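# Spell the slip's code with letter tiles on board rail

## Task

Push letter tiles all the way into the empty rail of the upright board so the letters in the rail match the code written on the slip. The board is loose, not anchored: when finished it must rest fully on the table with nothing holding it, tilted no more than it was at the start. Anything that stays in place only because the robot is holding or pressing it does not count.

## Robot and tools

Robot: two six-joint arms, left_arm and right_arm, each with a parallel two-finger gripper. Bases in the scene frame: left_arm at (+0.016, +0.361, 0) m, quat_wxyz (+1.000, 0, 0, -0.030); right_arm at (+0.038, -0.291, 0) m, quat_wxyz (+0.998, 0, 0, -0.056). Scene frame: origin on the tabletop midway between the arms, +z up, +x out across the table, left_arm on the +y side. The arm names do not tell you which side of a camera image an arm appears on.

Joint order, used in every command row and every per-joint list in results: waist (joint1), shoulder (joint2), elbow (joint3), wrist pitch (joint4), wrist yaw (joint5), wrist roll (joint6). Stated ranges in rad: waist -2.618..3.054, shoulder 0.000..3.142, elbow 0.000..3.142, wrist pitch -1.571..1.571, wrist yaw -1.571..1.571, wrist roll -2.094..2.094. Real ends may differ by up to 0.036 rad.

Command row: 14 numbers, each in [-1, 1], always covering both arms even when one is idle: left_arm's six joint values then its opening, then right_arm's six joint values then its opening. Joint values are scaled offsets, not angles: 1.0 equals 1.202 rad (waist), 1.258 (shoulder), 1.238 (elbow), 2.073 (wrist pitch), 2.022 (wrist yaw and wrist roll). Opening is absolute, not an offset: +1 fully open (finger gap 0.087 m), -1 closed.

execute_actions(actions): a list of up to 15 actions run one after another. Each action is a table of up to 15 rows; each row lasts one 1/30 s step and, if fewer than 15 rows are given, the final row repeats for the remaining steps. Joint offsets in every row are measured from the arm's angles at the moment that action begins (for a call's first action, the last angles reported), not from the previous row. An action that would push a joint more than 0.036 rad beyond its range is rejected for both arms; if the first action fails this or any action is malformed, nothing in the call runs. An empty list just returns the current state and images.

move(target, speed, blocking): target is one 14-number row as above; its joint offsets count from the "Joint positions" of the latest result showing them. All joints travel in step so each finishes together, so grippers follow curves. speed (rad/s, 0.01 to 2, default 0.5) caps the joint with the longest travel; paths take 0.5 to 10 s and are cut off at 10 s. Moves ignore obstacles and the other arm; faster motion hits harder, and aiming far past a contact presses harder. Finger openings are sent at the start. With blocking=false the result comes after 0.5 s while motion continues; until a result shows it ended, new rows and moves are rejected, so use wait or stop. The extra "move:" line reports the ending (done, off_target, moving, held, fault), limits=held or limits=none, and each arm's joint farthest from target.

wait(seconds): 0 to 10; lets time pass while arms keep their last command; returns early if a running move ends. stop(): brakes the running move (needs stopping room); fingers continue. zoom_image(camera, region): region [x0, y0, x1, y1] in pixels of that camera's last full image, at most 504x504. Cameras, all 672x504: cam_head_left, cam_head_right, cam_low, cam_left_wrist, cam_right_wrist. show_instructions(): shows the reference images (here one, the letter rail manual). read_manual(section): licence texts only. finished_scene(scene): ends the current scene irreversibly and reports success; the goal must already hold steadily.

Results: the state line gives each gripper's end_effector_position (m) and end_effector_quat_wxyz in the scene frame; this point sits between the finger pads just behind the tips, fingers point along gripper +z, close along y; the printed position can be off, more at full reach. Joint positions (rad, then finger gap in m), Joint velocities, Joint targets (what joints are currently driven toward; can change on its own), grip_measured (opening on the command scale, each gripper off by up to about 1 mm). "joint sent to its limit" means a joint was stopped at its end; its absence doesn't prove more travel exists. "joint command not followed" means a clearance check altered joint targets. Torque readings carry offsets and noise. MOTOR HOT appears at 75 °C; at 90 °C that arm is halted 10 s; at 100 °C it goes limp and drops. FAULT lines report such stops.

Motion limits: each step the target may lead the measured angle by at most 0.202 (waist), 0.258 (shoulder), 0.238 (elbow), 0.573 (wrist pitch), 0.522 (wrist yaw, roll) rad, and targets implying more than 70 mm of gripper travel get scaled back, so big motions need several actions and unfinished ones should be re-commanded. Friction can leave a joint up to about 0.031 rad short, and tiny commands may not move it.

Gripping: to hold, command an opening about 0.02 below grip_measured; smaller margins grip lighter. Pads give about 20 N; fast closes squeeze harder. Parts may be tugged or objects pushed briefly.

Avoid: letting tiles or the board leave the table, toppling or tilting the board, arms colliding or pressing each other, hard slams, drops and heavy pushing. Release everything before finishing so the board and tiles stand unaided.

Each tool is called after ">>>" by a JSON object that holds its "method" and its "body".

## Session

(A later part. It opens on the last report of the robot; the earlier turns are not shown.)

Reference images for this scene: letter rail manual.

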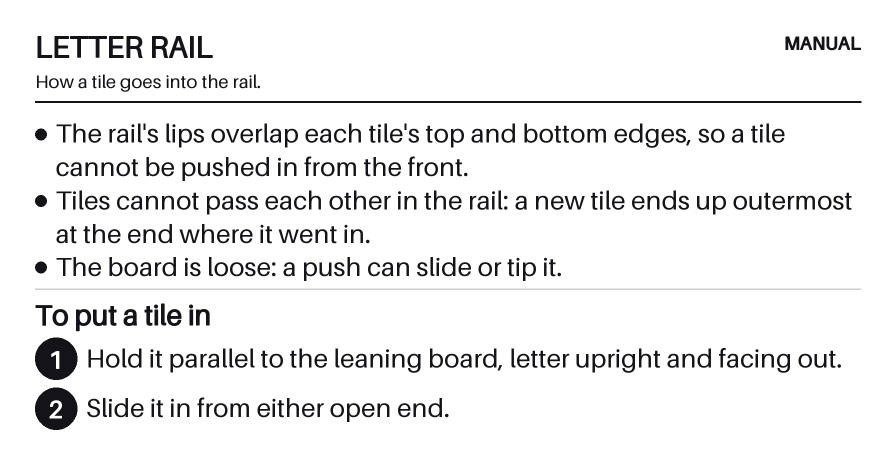

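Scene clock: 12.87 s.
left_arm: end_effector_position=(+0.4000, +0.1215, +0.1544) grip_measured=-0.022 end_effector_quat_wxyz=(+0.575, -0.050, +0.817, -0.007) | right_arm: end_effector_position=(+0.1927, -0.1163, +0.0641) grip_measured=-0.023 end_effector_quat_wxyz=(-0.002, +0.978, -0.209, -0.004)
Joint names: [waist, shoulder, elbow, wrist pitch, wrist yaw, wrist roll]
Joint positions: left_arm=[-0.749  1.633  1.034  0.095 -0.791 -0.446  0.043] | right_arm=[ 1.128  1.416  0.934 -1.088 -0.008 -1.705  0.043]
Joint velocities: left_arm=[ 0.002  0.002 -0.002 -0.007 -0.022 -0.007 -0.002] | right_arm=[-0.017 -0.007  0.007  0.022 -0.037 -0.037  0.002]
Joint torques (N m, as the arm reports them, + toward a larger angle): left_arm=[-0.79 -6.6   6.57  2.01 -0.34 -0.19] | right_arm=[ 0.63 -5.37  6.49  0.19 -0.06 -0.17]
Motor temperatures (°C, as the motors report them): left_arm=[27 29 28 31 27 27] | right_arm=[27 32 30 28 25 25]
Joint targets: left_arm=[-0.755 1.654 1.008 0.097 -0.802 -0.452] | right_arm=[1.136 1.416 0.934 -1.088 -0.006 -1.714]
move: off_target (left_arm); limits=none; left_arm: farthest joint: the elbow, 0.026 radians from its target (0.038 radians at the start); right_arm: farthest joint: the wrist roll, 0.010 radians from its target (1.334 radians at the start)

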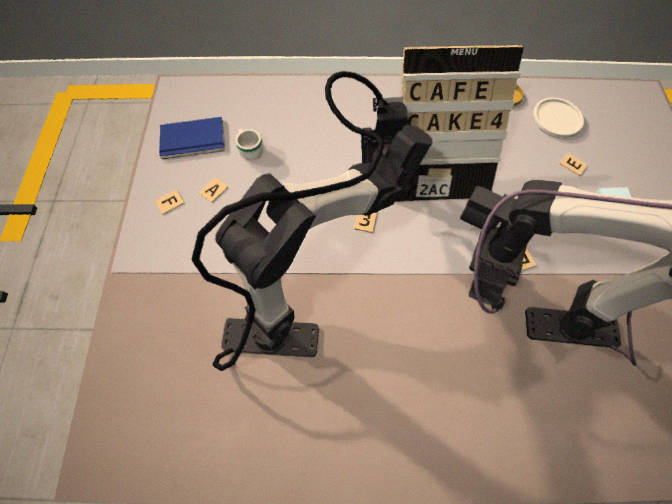

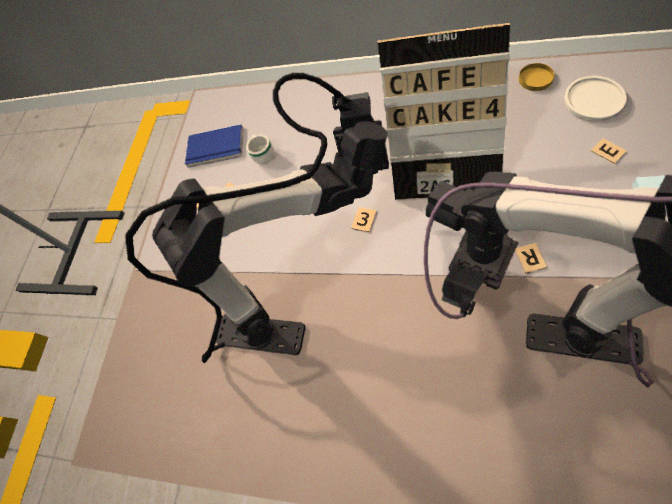

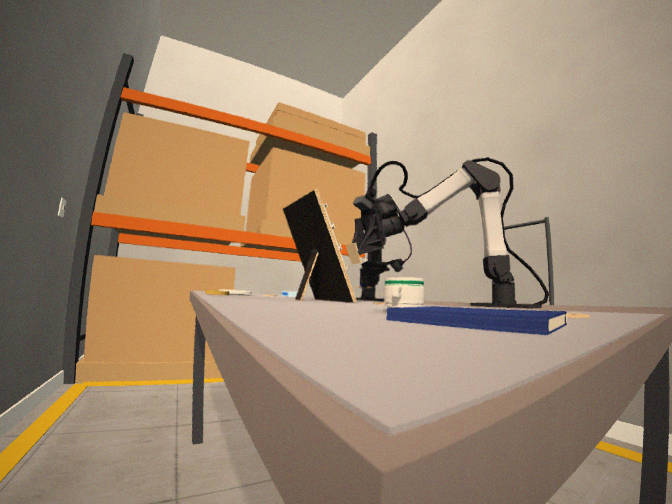

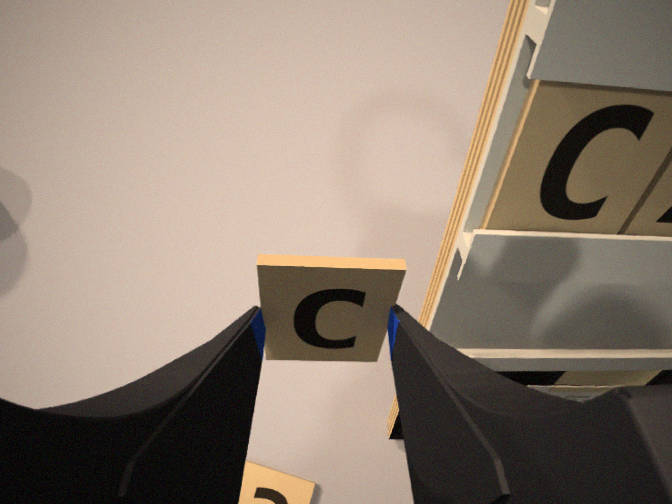

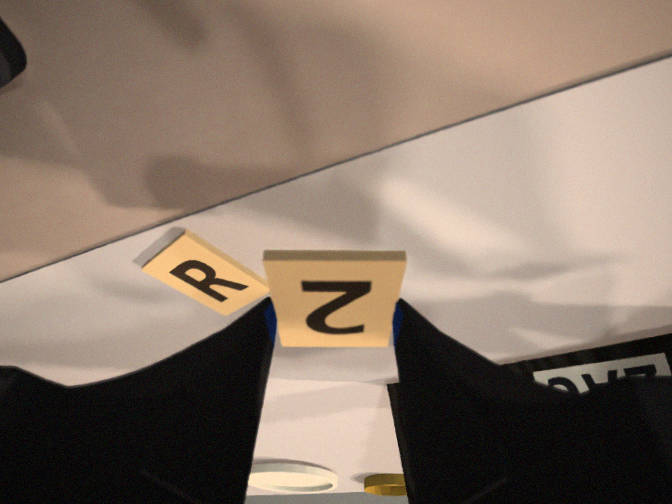

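>>> {"method": "move", "body": {"target": [-0.021,0.075,0.092,-0.044,0.009,-0.022,-0.12,0.44,0.37,0.245,0.08,0,0,-0.12], "speed": 0.7}}

>>> {"method": "zoom_image", "body": {"camera": "cam_low", "region": [325,235,375,285]}}

>>> {"method": "zoom_image", "body": {"camera": "cam_left_wrist", "region": [330,190,520,380]}}

Scene clock: 14.43 s.
left_arm: end_effector_position=(+0.4060, +0.1027, +0.1502) grip_measured=-0.022 end_effector_quat_wxyz=(+0.561, -0.048, +0.826, -0.009) | right_arm: end_effector_position=(+0.0867, +0.0410, +0.0171) grip_measured=-0.023 end_effector_quat_wxyz=(+0.002, +0.999, +0.053, -0.004)
Joint names: [waist, shoulder, elbow, wrist pitch, wrist yaw, wrist roll]
Joint positions: left_arm=[-0.764  1.705  1.131  0.023 -0.786 -0.484  0.043] | right_arm=[ 1.655  1.865  1.221 -0.931 -0.008 -1.705  0.043]
Joint velocities: left_arm=[-0.007 -0.002 -0.012 -0.022 -0.022  0.007 -0.001] | right_arm=[0.002 0.002 0.002 0.007 0.095 0.022 0.001]
Joint torques (N m, as the arm reports them, + toward a larger angle): left_arm=[-1.07 -7.28 10.88  1.78 -0.11 -0.2 ] | right_arm=[ 0.27 -8.05  7.46  0.32 -0.1  -0.12]
Motor temperatures (°C, as the motors report them): left_arm=[27 30 29 31 27 27] | right_arm=[27 32 31 28 25 25]
Joint targets: left_arm=[-0.774 1.727 1.148 0.004 -0.773 -0.490] | right_arm=[1.657 1.882 1.237 -0.922 -0.008 -1.705]
move: off_target (left_arm); limits=none; left_arm: farthest joint: the shoulder, 0.023 radians from its target (0.095 radians at the start); right_arm: farthest joint: the shoulder, 0.016 radians from its target (0.465 radians at the start)

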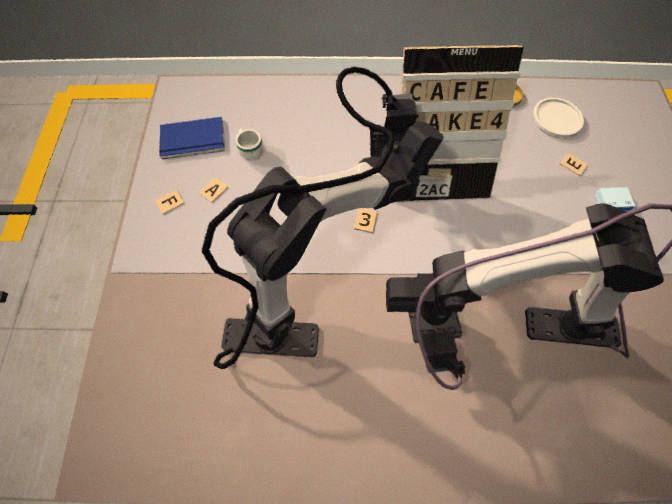

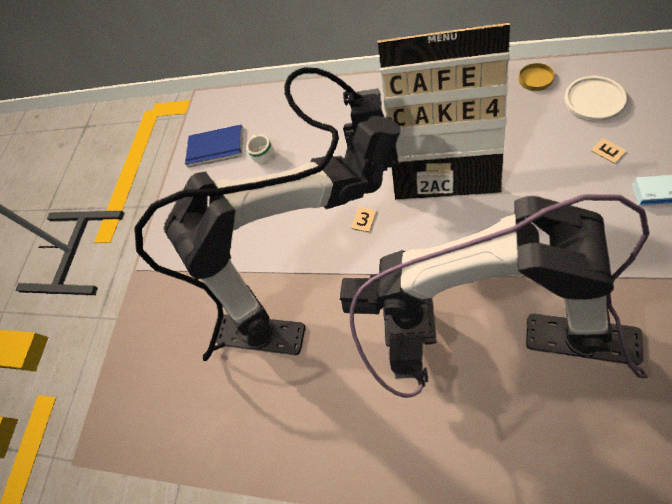

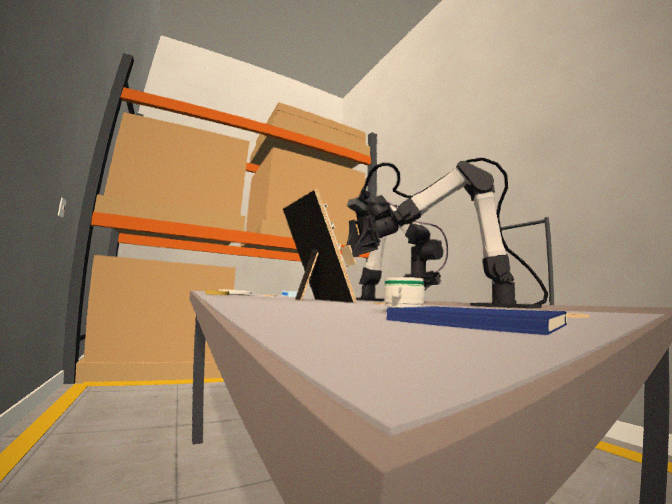

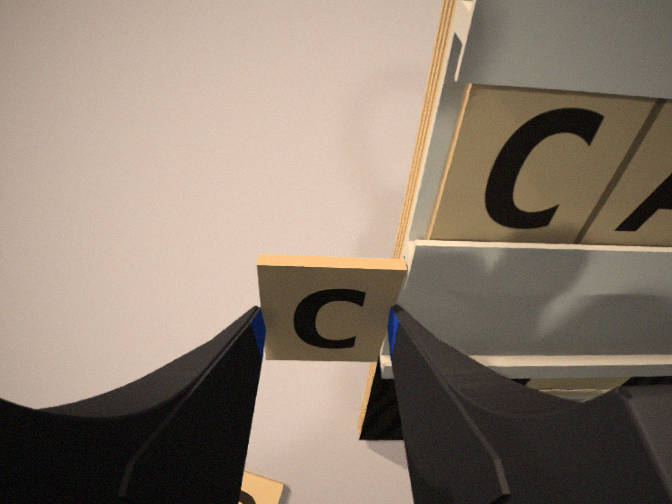

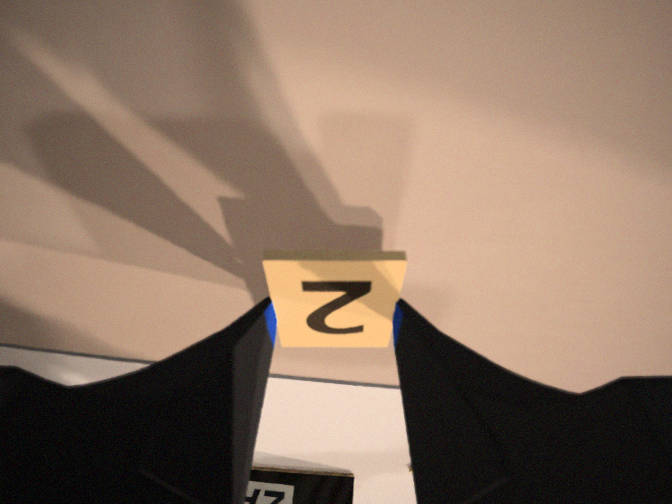

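Region (325, 235, 375, 285) of cam_low's 672x504 image, scaled by 10.080, with more detail than that image has.

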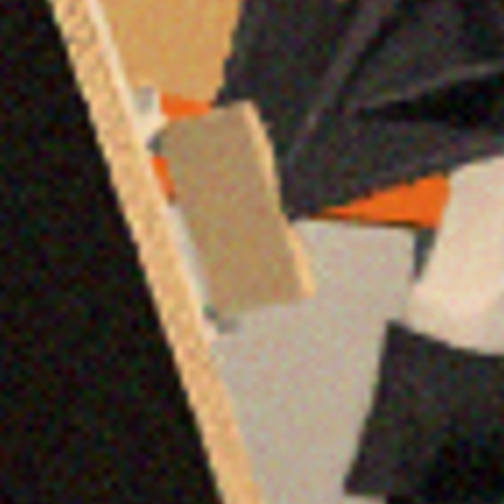

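Region (330, 190, 520, 380) of cam_left_wrist's 672x504 image, scaled by 2.653, with more detail than that image has.

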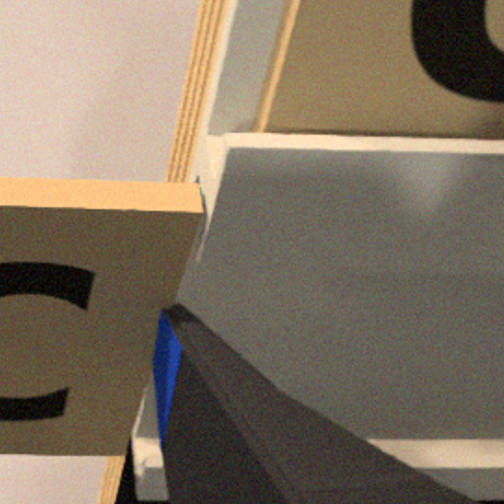

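>>> {"method": "execute_actions", "body": {"actions": [[[0,0.023,0,0,0,0,-0.12,0,0.033,0,0,0,0,-0.12]]]}}

>>> {"method": "move", "body": {"target": [-0.031,0.048,0.054,-0.02,-0.016,-0.013,-0.12,0,0,0,0,0,0,0.5], "speed": 0.1}}

Scene clock: 15.07 s.
left_arm: end_effector_position=(+0.4059, +0.1027, +0.1502) grip_measured=-0.022 end_effector_quat_wxyz=(+0.561, -0.048, +0.826, -0.009) | right_arm: end_effector_position=(+0.0868, +0.0394, +0.0118) grip_measured=-0.023 end_effector_quat_wxyz=(+0.010, +0.999, +0.053, -0.004)
Joint names: [waist, shoulder, elbow, wrist pitch, wrist yaw, wrist roll]
Joint positions: left_arm=[-0.764  1.705  1.131  0.023 -0.786 -0.485  0.043] | right_arm=[ 1.655  1.882  1.221 -0.93  -0.007 -1.705  0.043]
Joint velocities: left_arm=[-0.002  0.012  0.012  0.037 -0.066 -0.051  0.   ] | right_arm=[-0.002 -0.012 -0.002  0.022 -0.007 -0.066 -0.   ]
Joint torques (N m, as the arm reports them, + toward a larger angle): left_arm=[-0.32 -6.73  9.16  1.97 -0.25 -0.13] | right_arm=[-0.06 -7.59  6.16  0.17 -0.09 -0.12]
Motor temperatures (°C, as the motors report them): left_arm=[27 30 29 31 27 27] | right_arm=[27 32 31 28 25 25]
Joint targets: left_arm=[-0.764 1.734 1.131 0.023 -0.786 -0.485] | right_arm=[1.655 1.907 1.221 -0.931 -0.008 -1.705]

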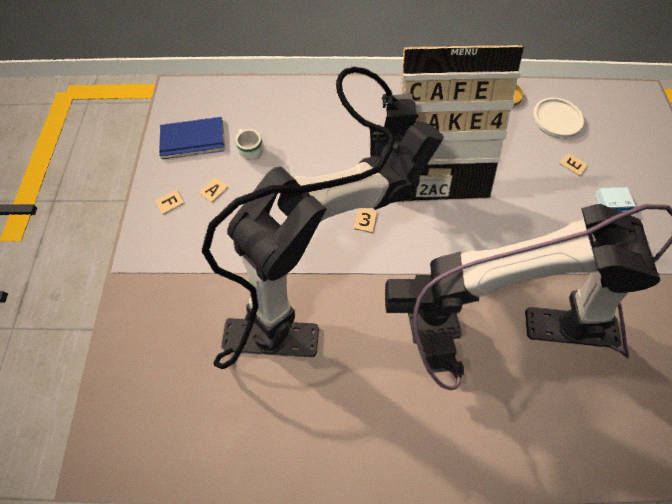

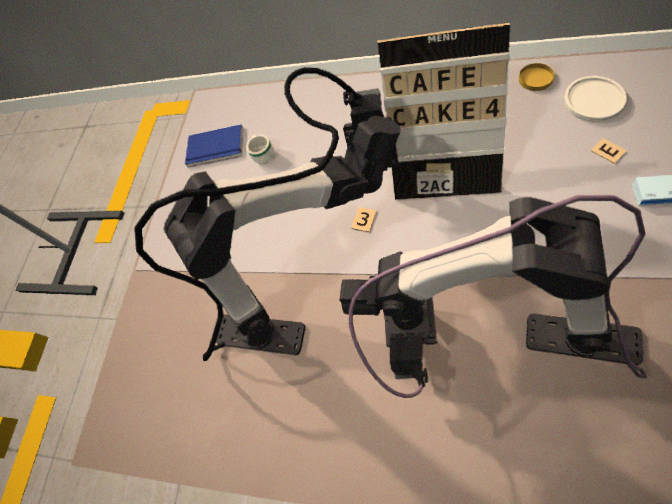

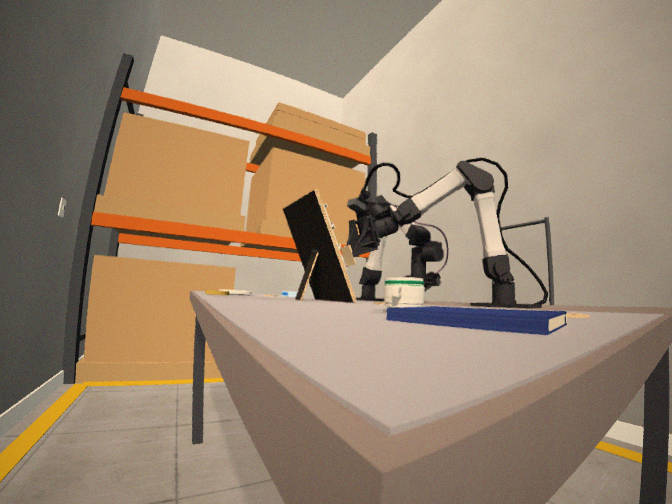

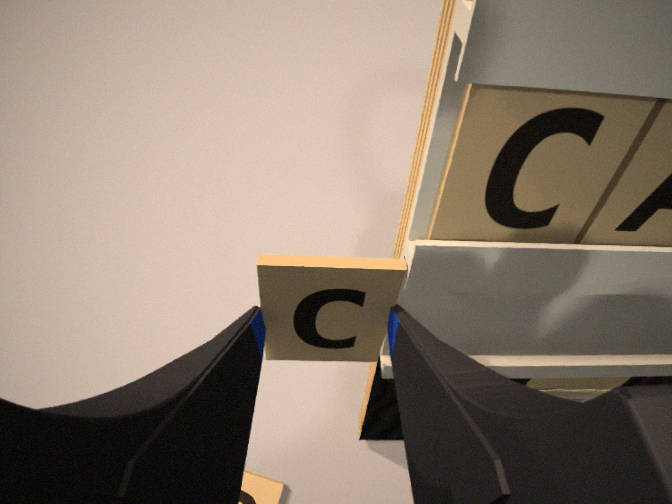

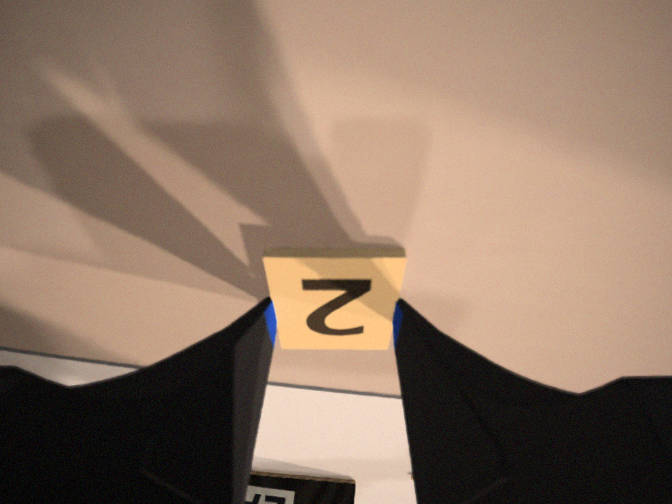

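Scene clock: 16.13 s.
left_arm: end_effector_position=(+0.4070, +0.1012, +0.1511) grip_measured=-0.022 end_effector_quat_wxyz=(+0.564, -0.056, +0.824, +0.014) | right_arm: end_effector_position=(+0.0870, +0.0376, +0.0119) grip_measured=+0.500 end_effector_quat_wxyz=(+0.014, +0.998, +0.053, -0.004)
Joint names: [waist, shoulder, elbow, wrist pitch, wrist yaw, wrist roll]
Joint positions: left_arm=[-0.782  1.737  1.176 -0.021 -0.847 -0.501  0.043] | right_arm=[ 1.655  1.882  1.221 -0.937 -0.005 -1.705  0.066]
Joint velocities: left_arm=[-0.007 -0.037 -0.007 -0.022 -0.037  0.066 -0.   ] | right_arm=[ 0.012  0.002 -0.017 -0.051  0.007 -0.007  0.   ]
Joint torques (N m, as the arm reports them, + toward a larger angle): left_arm=[-1.78 -7.09 11.18  1.95  0.02 -0.25] | right_arm=[-0.03 -9.8   6.01  0.21 -0.14 -0.12]
Motor temperatures (°C, as the motors report them): left_arm=[27 30 29 32 27 27] | right_arm=[27 33 31 28 25 25]
Joint targets: left_arm=[-0.801 1.765 1.197 -0.019 -0.819 -0.511] | right_arm=[1.655 1.882 1.221 -0.930 -0.007 -1.705]
move: off_target (left_arm); limits=none; left_arm: farthest joint: the wrist yaw, 0.029 radians from its target (0.032 radians at the start); right_arm: farthest joint: the wrist pitch, 0.007 radians from its target (0.000 radians at the start)

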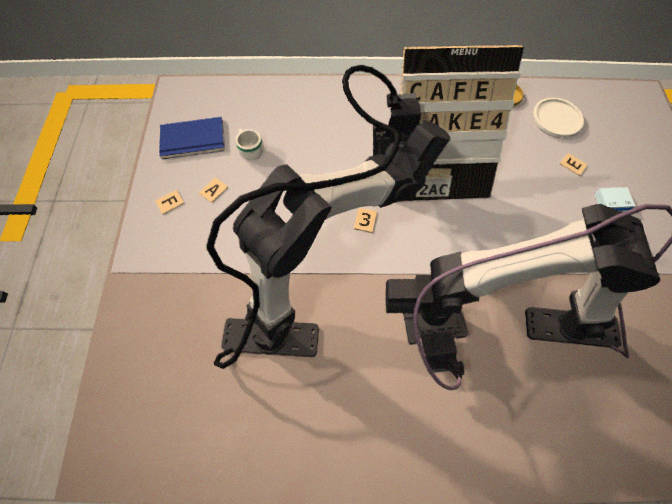

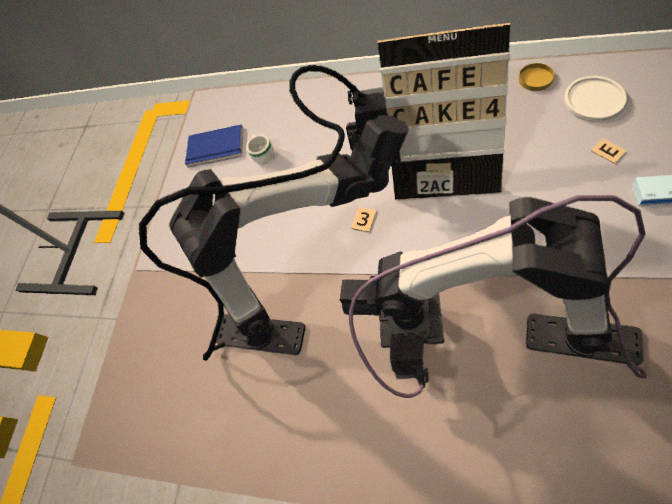

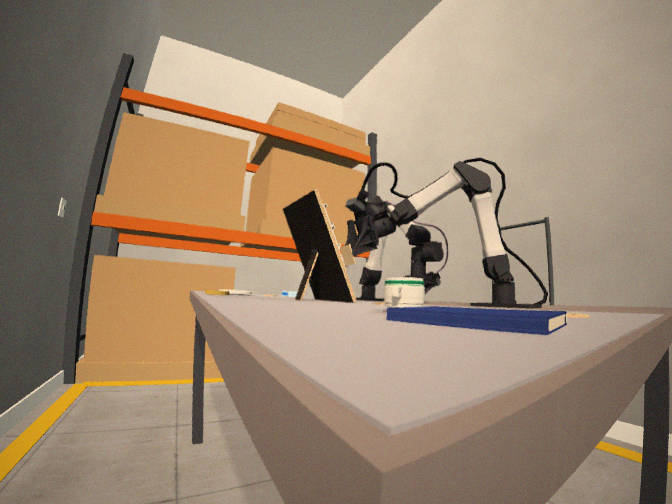

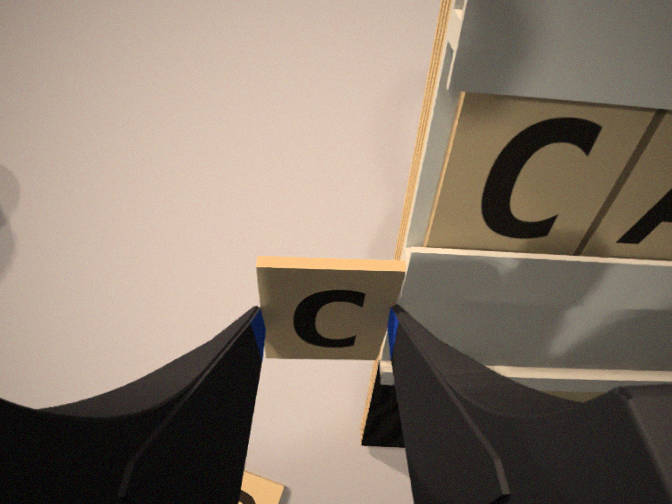

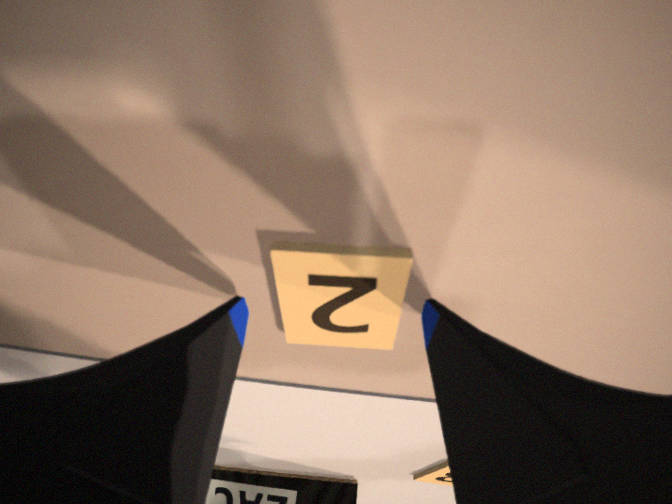

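>>> {"method": "move", "body": {"target": [0,0,-0.031,0,0,0,-0.12,0,-0.45,-0.25,0,0,0,0.5], "speed": 0.8}}

>>> {"method": "zoom_image", "body": {"camera": "cam_low", "region": [325,235,375,285]}}

Scene clock: 17.47 s.
left_arm: end_effector_position=(+0.4054, +0.1037, +0.1465) grip_measured=-0.022 end_effector_quat_wxyz=(+0.562, -0.055, +0.825, +0.019) | right_arm: end_effector_position=(+0.0854, -0.0221, +0.0890) grip_measured=+0.500 end_effector_quat_wxyz=(-0.118, +0.992, +0.053, +0.007)
Joint names: [waist, shoulder, elbow, wrist pitch, wrist yaw, wrist roll]
Joint positions: left_arm=[-0.782  1.737  1.163 -0.019 -0.85  -0.501  0.043] | right_arm=[ 1.655  1.328  0.931 -0.936 -0.005 -1.705  0.066]
Joint velocities: left_arm=[ 0.012 -0.012  0.002  0.022  0.022  0.022 -0.   ] | right_arm=[ 0.002 -0.012  0.017 -0.095 -0.066 -0.022 -0.001]
Joint torques (N m, as the arm reports them, + toward a larger angle): left_arm=[-0.34 -9.34  6.61  1.89 -0.24 -0.14] | right_arm=[-0.14 -6.01  5.47  0.56 -0.11 -0.09]
Motor temperatures (°C, as the motors report them): left_arm=[27 30 29 32 27 27] | right_arm=[27 33 31 28 25 25]
Joint targets: left_arm=[-0.782 1.737 1.138 -0.020 -0.847 -0.501] | right_arm=[1.655 1.316 0.912 -0.937 -0.005 -1.705]
move: off_target (left_arm); limits=none; left_arm: farthest joint: the elbow, 0.026 radians from its target (0.039 radians at the start); right_arm: farthest joint: the elbow, 0.020 radians from its target (0.309 radians at the start)

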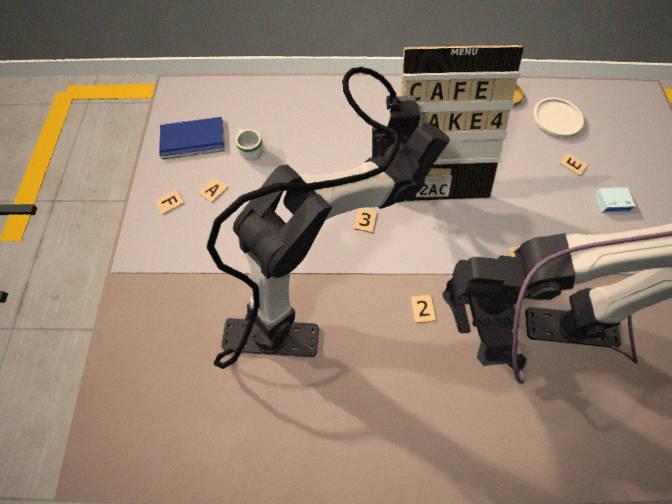

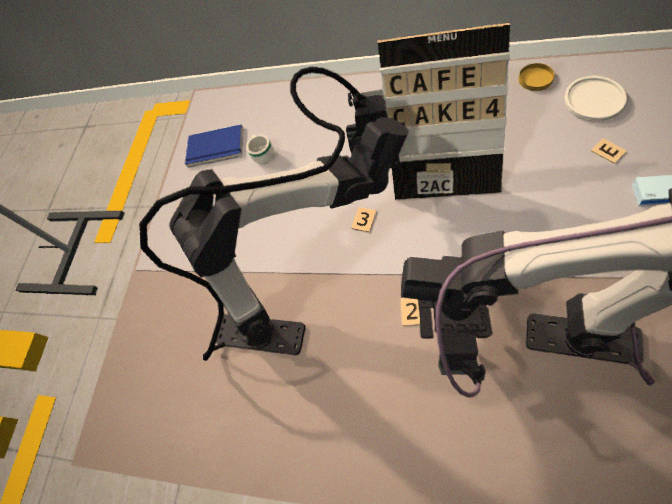

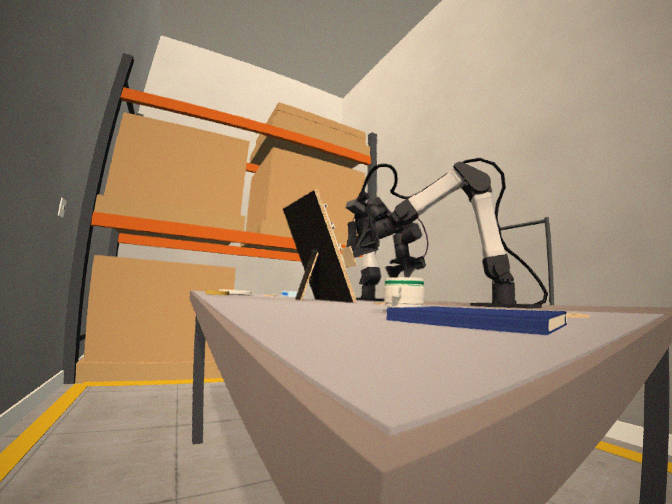

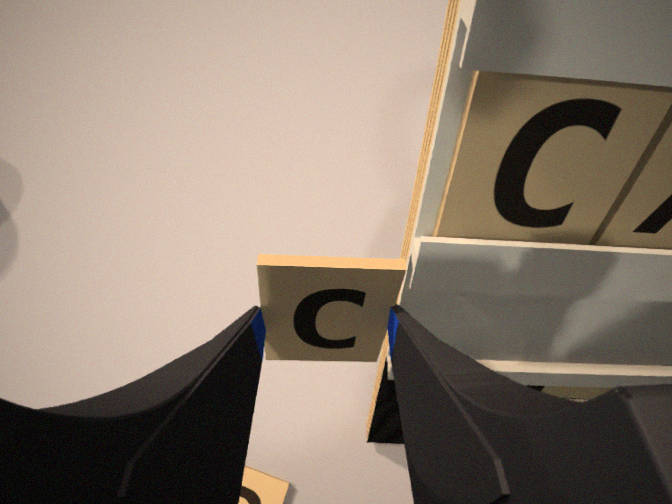

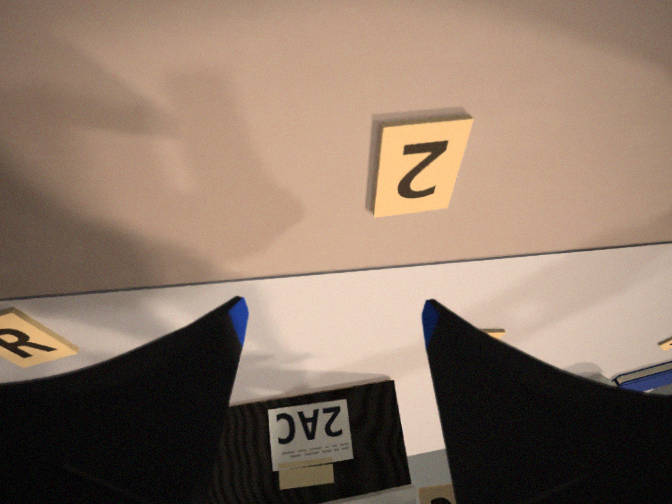

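Region (325, 235, 375, 285) of cam_low's 672x504 image, scaled by 10.080, with more detail than that image has.

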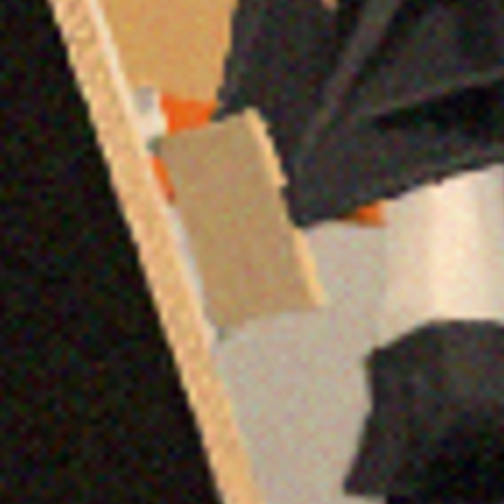

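>>> {"method": "move", "body": {"target": [-0.015,0,0,0.011,0.024,0,-0.12,0,0,0,0,0,0,0.5], "speed": 0.08}}

Scene clock: 18.43 s.
left_arm: end_effector_position=(+0.4047, +0.0955, +0.1474) grip_measured=-0.022 end_effector_quat_wxyz=(+0.561, -0.049, +0.826, +0.002) | right_arm: end_effector_position=(+0.0854, -0.0221, +0.0890) grip_measured=+0.500 end_effector_quat_wxyz=(-0.118, +0.992, +0.053, +0.007)
Joint names: [waist, shoulder, elbow, wrist pitch, wrist yaw, wrist roll]
Joint positions: left_arm=[-0.787  1.737  1.163 -0.002 -0.824 -0.501  0.043] | right_arm=[ 1.655  1.328  0.931 -0.936 -0.005 -1.705  0.066]
Joint velocities: left_arm=[ 0.007  0.022 -0.017 -0.022 -0.007  0.022 -0.001] | right_arm=[-0.007 -0.002  0.002 -0.081  0.051 -0.051  0.   ]
Joint torques (N m, as the arm reports them, + toward a larger angle): left_arm=[-1.26 -9.42  9.1   1.99 -0.04 -0.14] | right_arm=[ 0.05 -4.87  7.07  0.63 -0.09 -0.09]
Motor temperatures (°C, as the motors report them): left_arm=[27 30 29 32 27 27] | right_arm=[27 33 31 28 25 25]
Joint targets: left_arm=[-0.800 1.737 1.163 0.004 -0.802 -0.501] | right_arm=[1.655 1.328 0.931 -0.936 -0.005 -1.705]
move: off_target (left_arm); limits=none; left_arm: farthest joint: the wrist yaw, 0.022 radians from its target (0.049 radians at the start); right_arm: farthest joint: the waist, 0.000 radians from its target (0.000 radians at the start)

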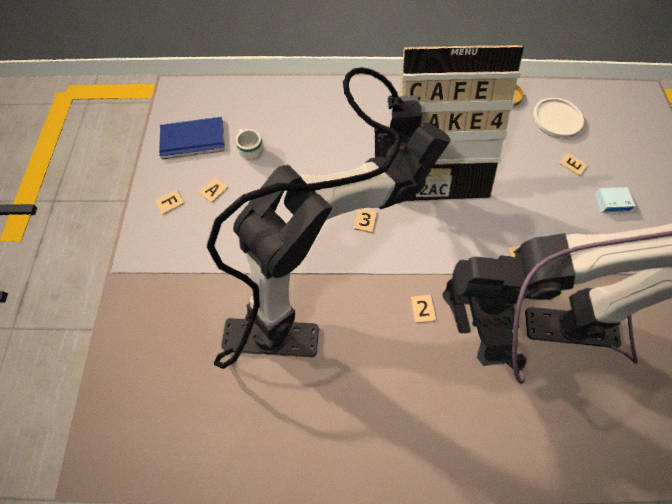

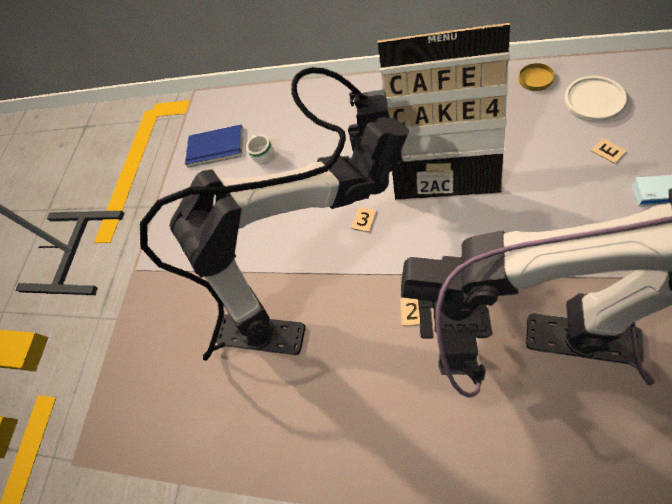

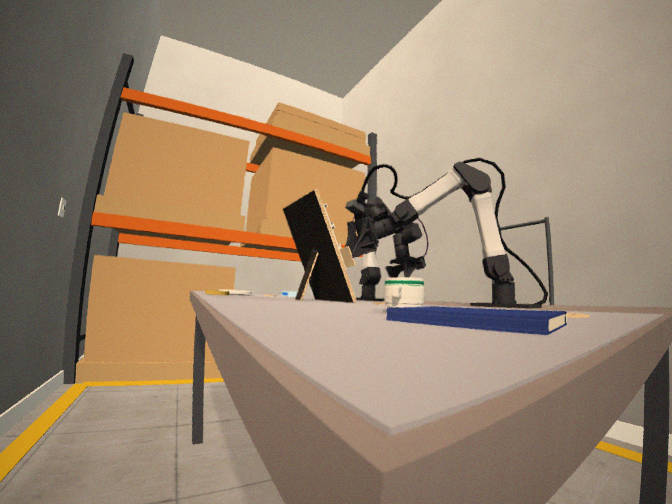

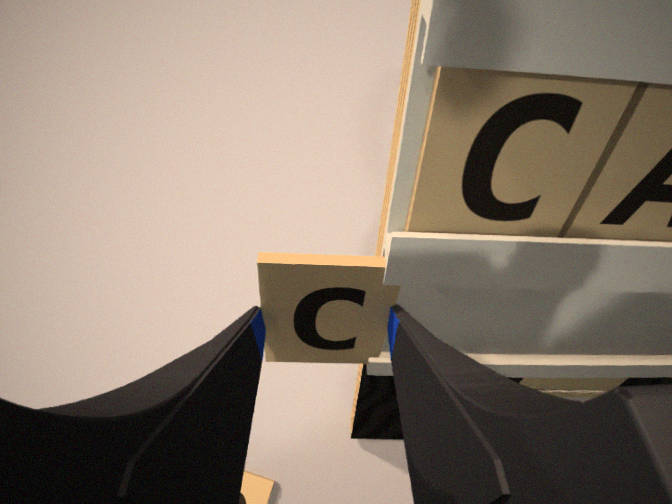

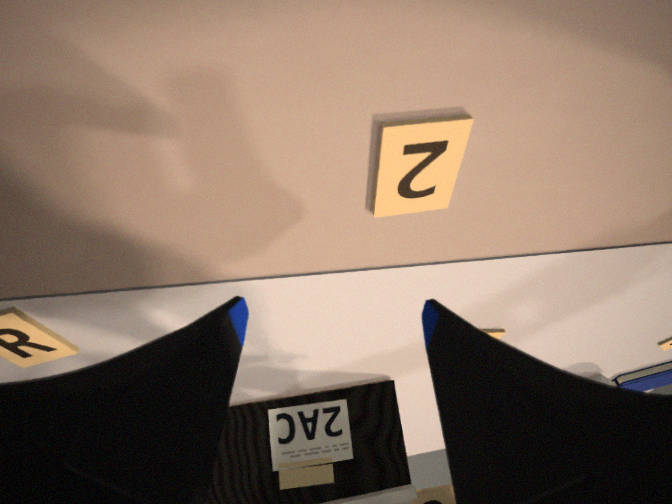

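>>> {"method": "move", "body": {"target": [-0.075,0.148,0.198,-0.064,-0.035,-0.04,-0.12,0,-0.2,-0.2,0,0,0,0.5], "speed": 0.22}}

Scene clock: 20.23 s.
left_arm: end_effector_position=(+0.4079, +0.0402, +0.1464) grip_measured=-0.022 end_effector_quat_wxyz=(+0.558, -0.048, +0.829, -0.002) | right_arm: end_effector_position=(+0.0839, -0.0776, +0.0693) grip_measured=+0.500 end_effector_quat_wxyz=(-0.122, +0.991, +0.053, +0.007)
Joint names: [waist, shoulder, elbow, wrist pitch, wrist yaw, wrist roll]
Joint positions: left_arm=[-0.867  1.903  1.389 -0.12  -0.879 -0.577  0.043] | right_arm=[ 1.655  1.094  0.703 -0.934 -0.005 -1.705  0.066]
Joint velocities: left_arm=[ 0.007 -0.002 -0.002  0.037  0.007 -0.022  0.001] | right_arm=[ 0.017  0.007 -0.012 -0.007 -0.022  0.022 -0.001]
Joint torques (N m, as the arm reports them, + toward a larger angle): left_arm=[-1.08 -9.4  11.05  1.72 -0.45 -0.19] | right_arm=[-0.05 -4.27  5.48  0.63 -0.08 -0.13]
Motor temperatures (°C, as the motors report them): left_arm=[27 31 30 32 27 27] | right_arm=[27 33 31 28 25 25]
Joint targets: left_arm=[-0.877 1.923 1.409 -0.135 -0.894 -0.582] | right_arm=[1.655 1.077 0.684 -0.936 -0.005 -1.705]
move: done; limits=none; left_arm: farthest joint: the shoulder, 0.020 radians from its target (0.186 radians at the start); right_arm: farthest joint: the elbow, 0.020 radians from its target (0.248 radians at the start)

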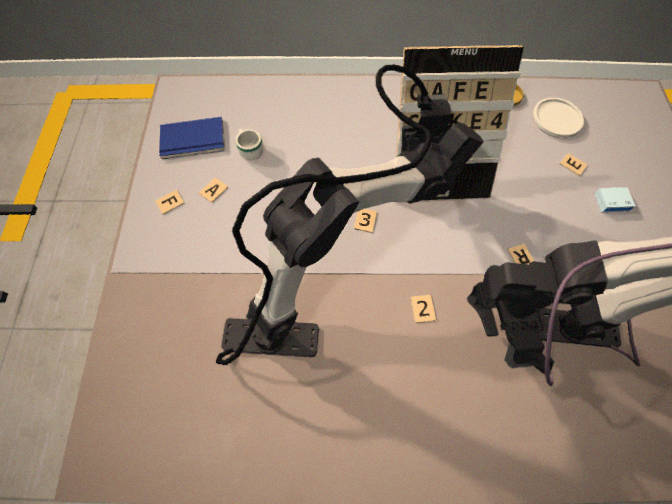

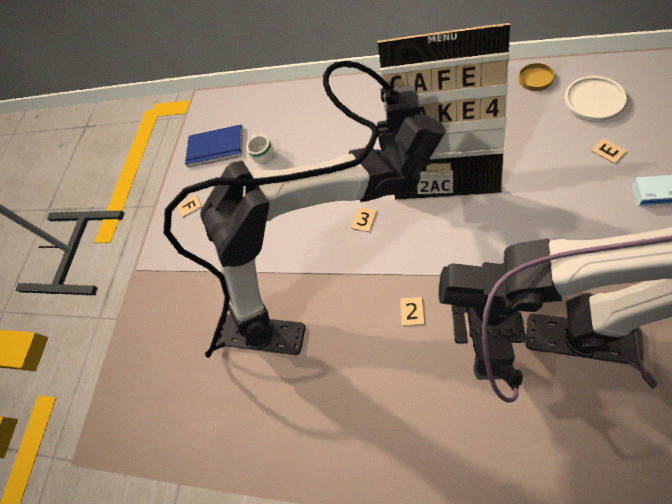

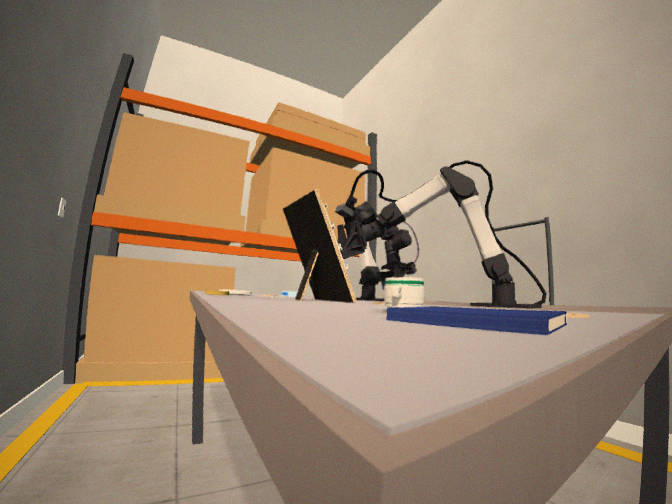

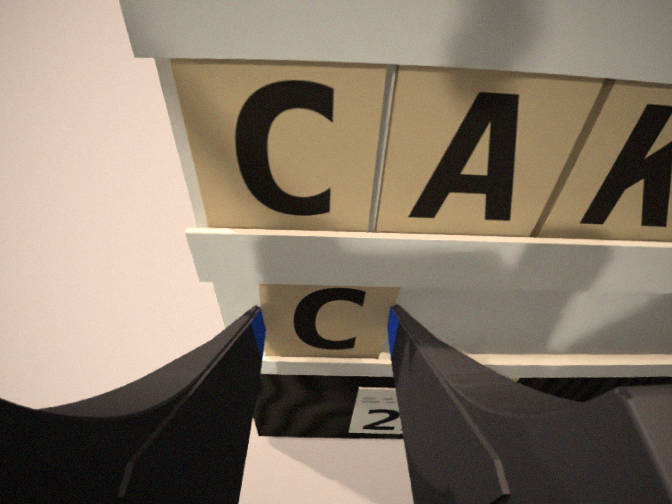

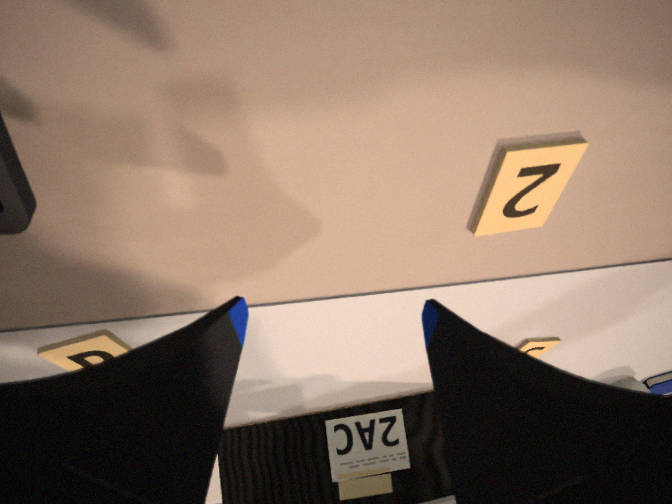

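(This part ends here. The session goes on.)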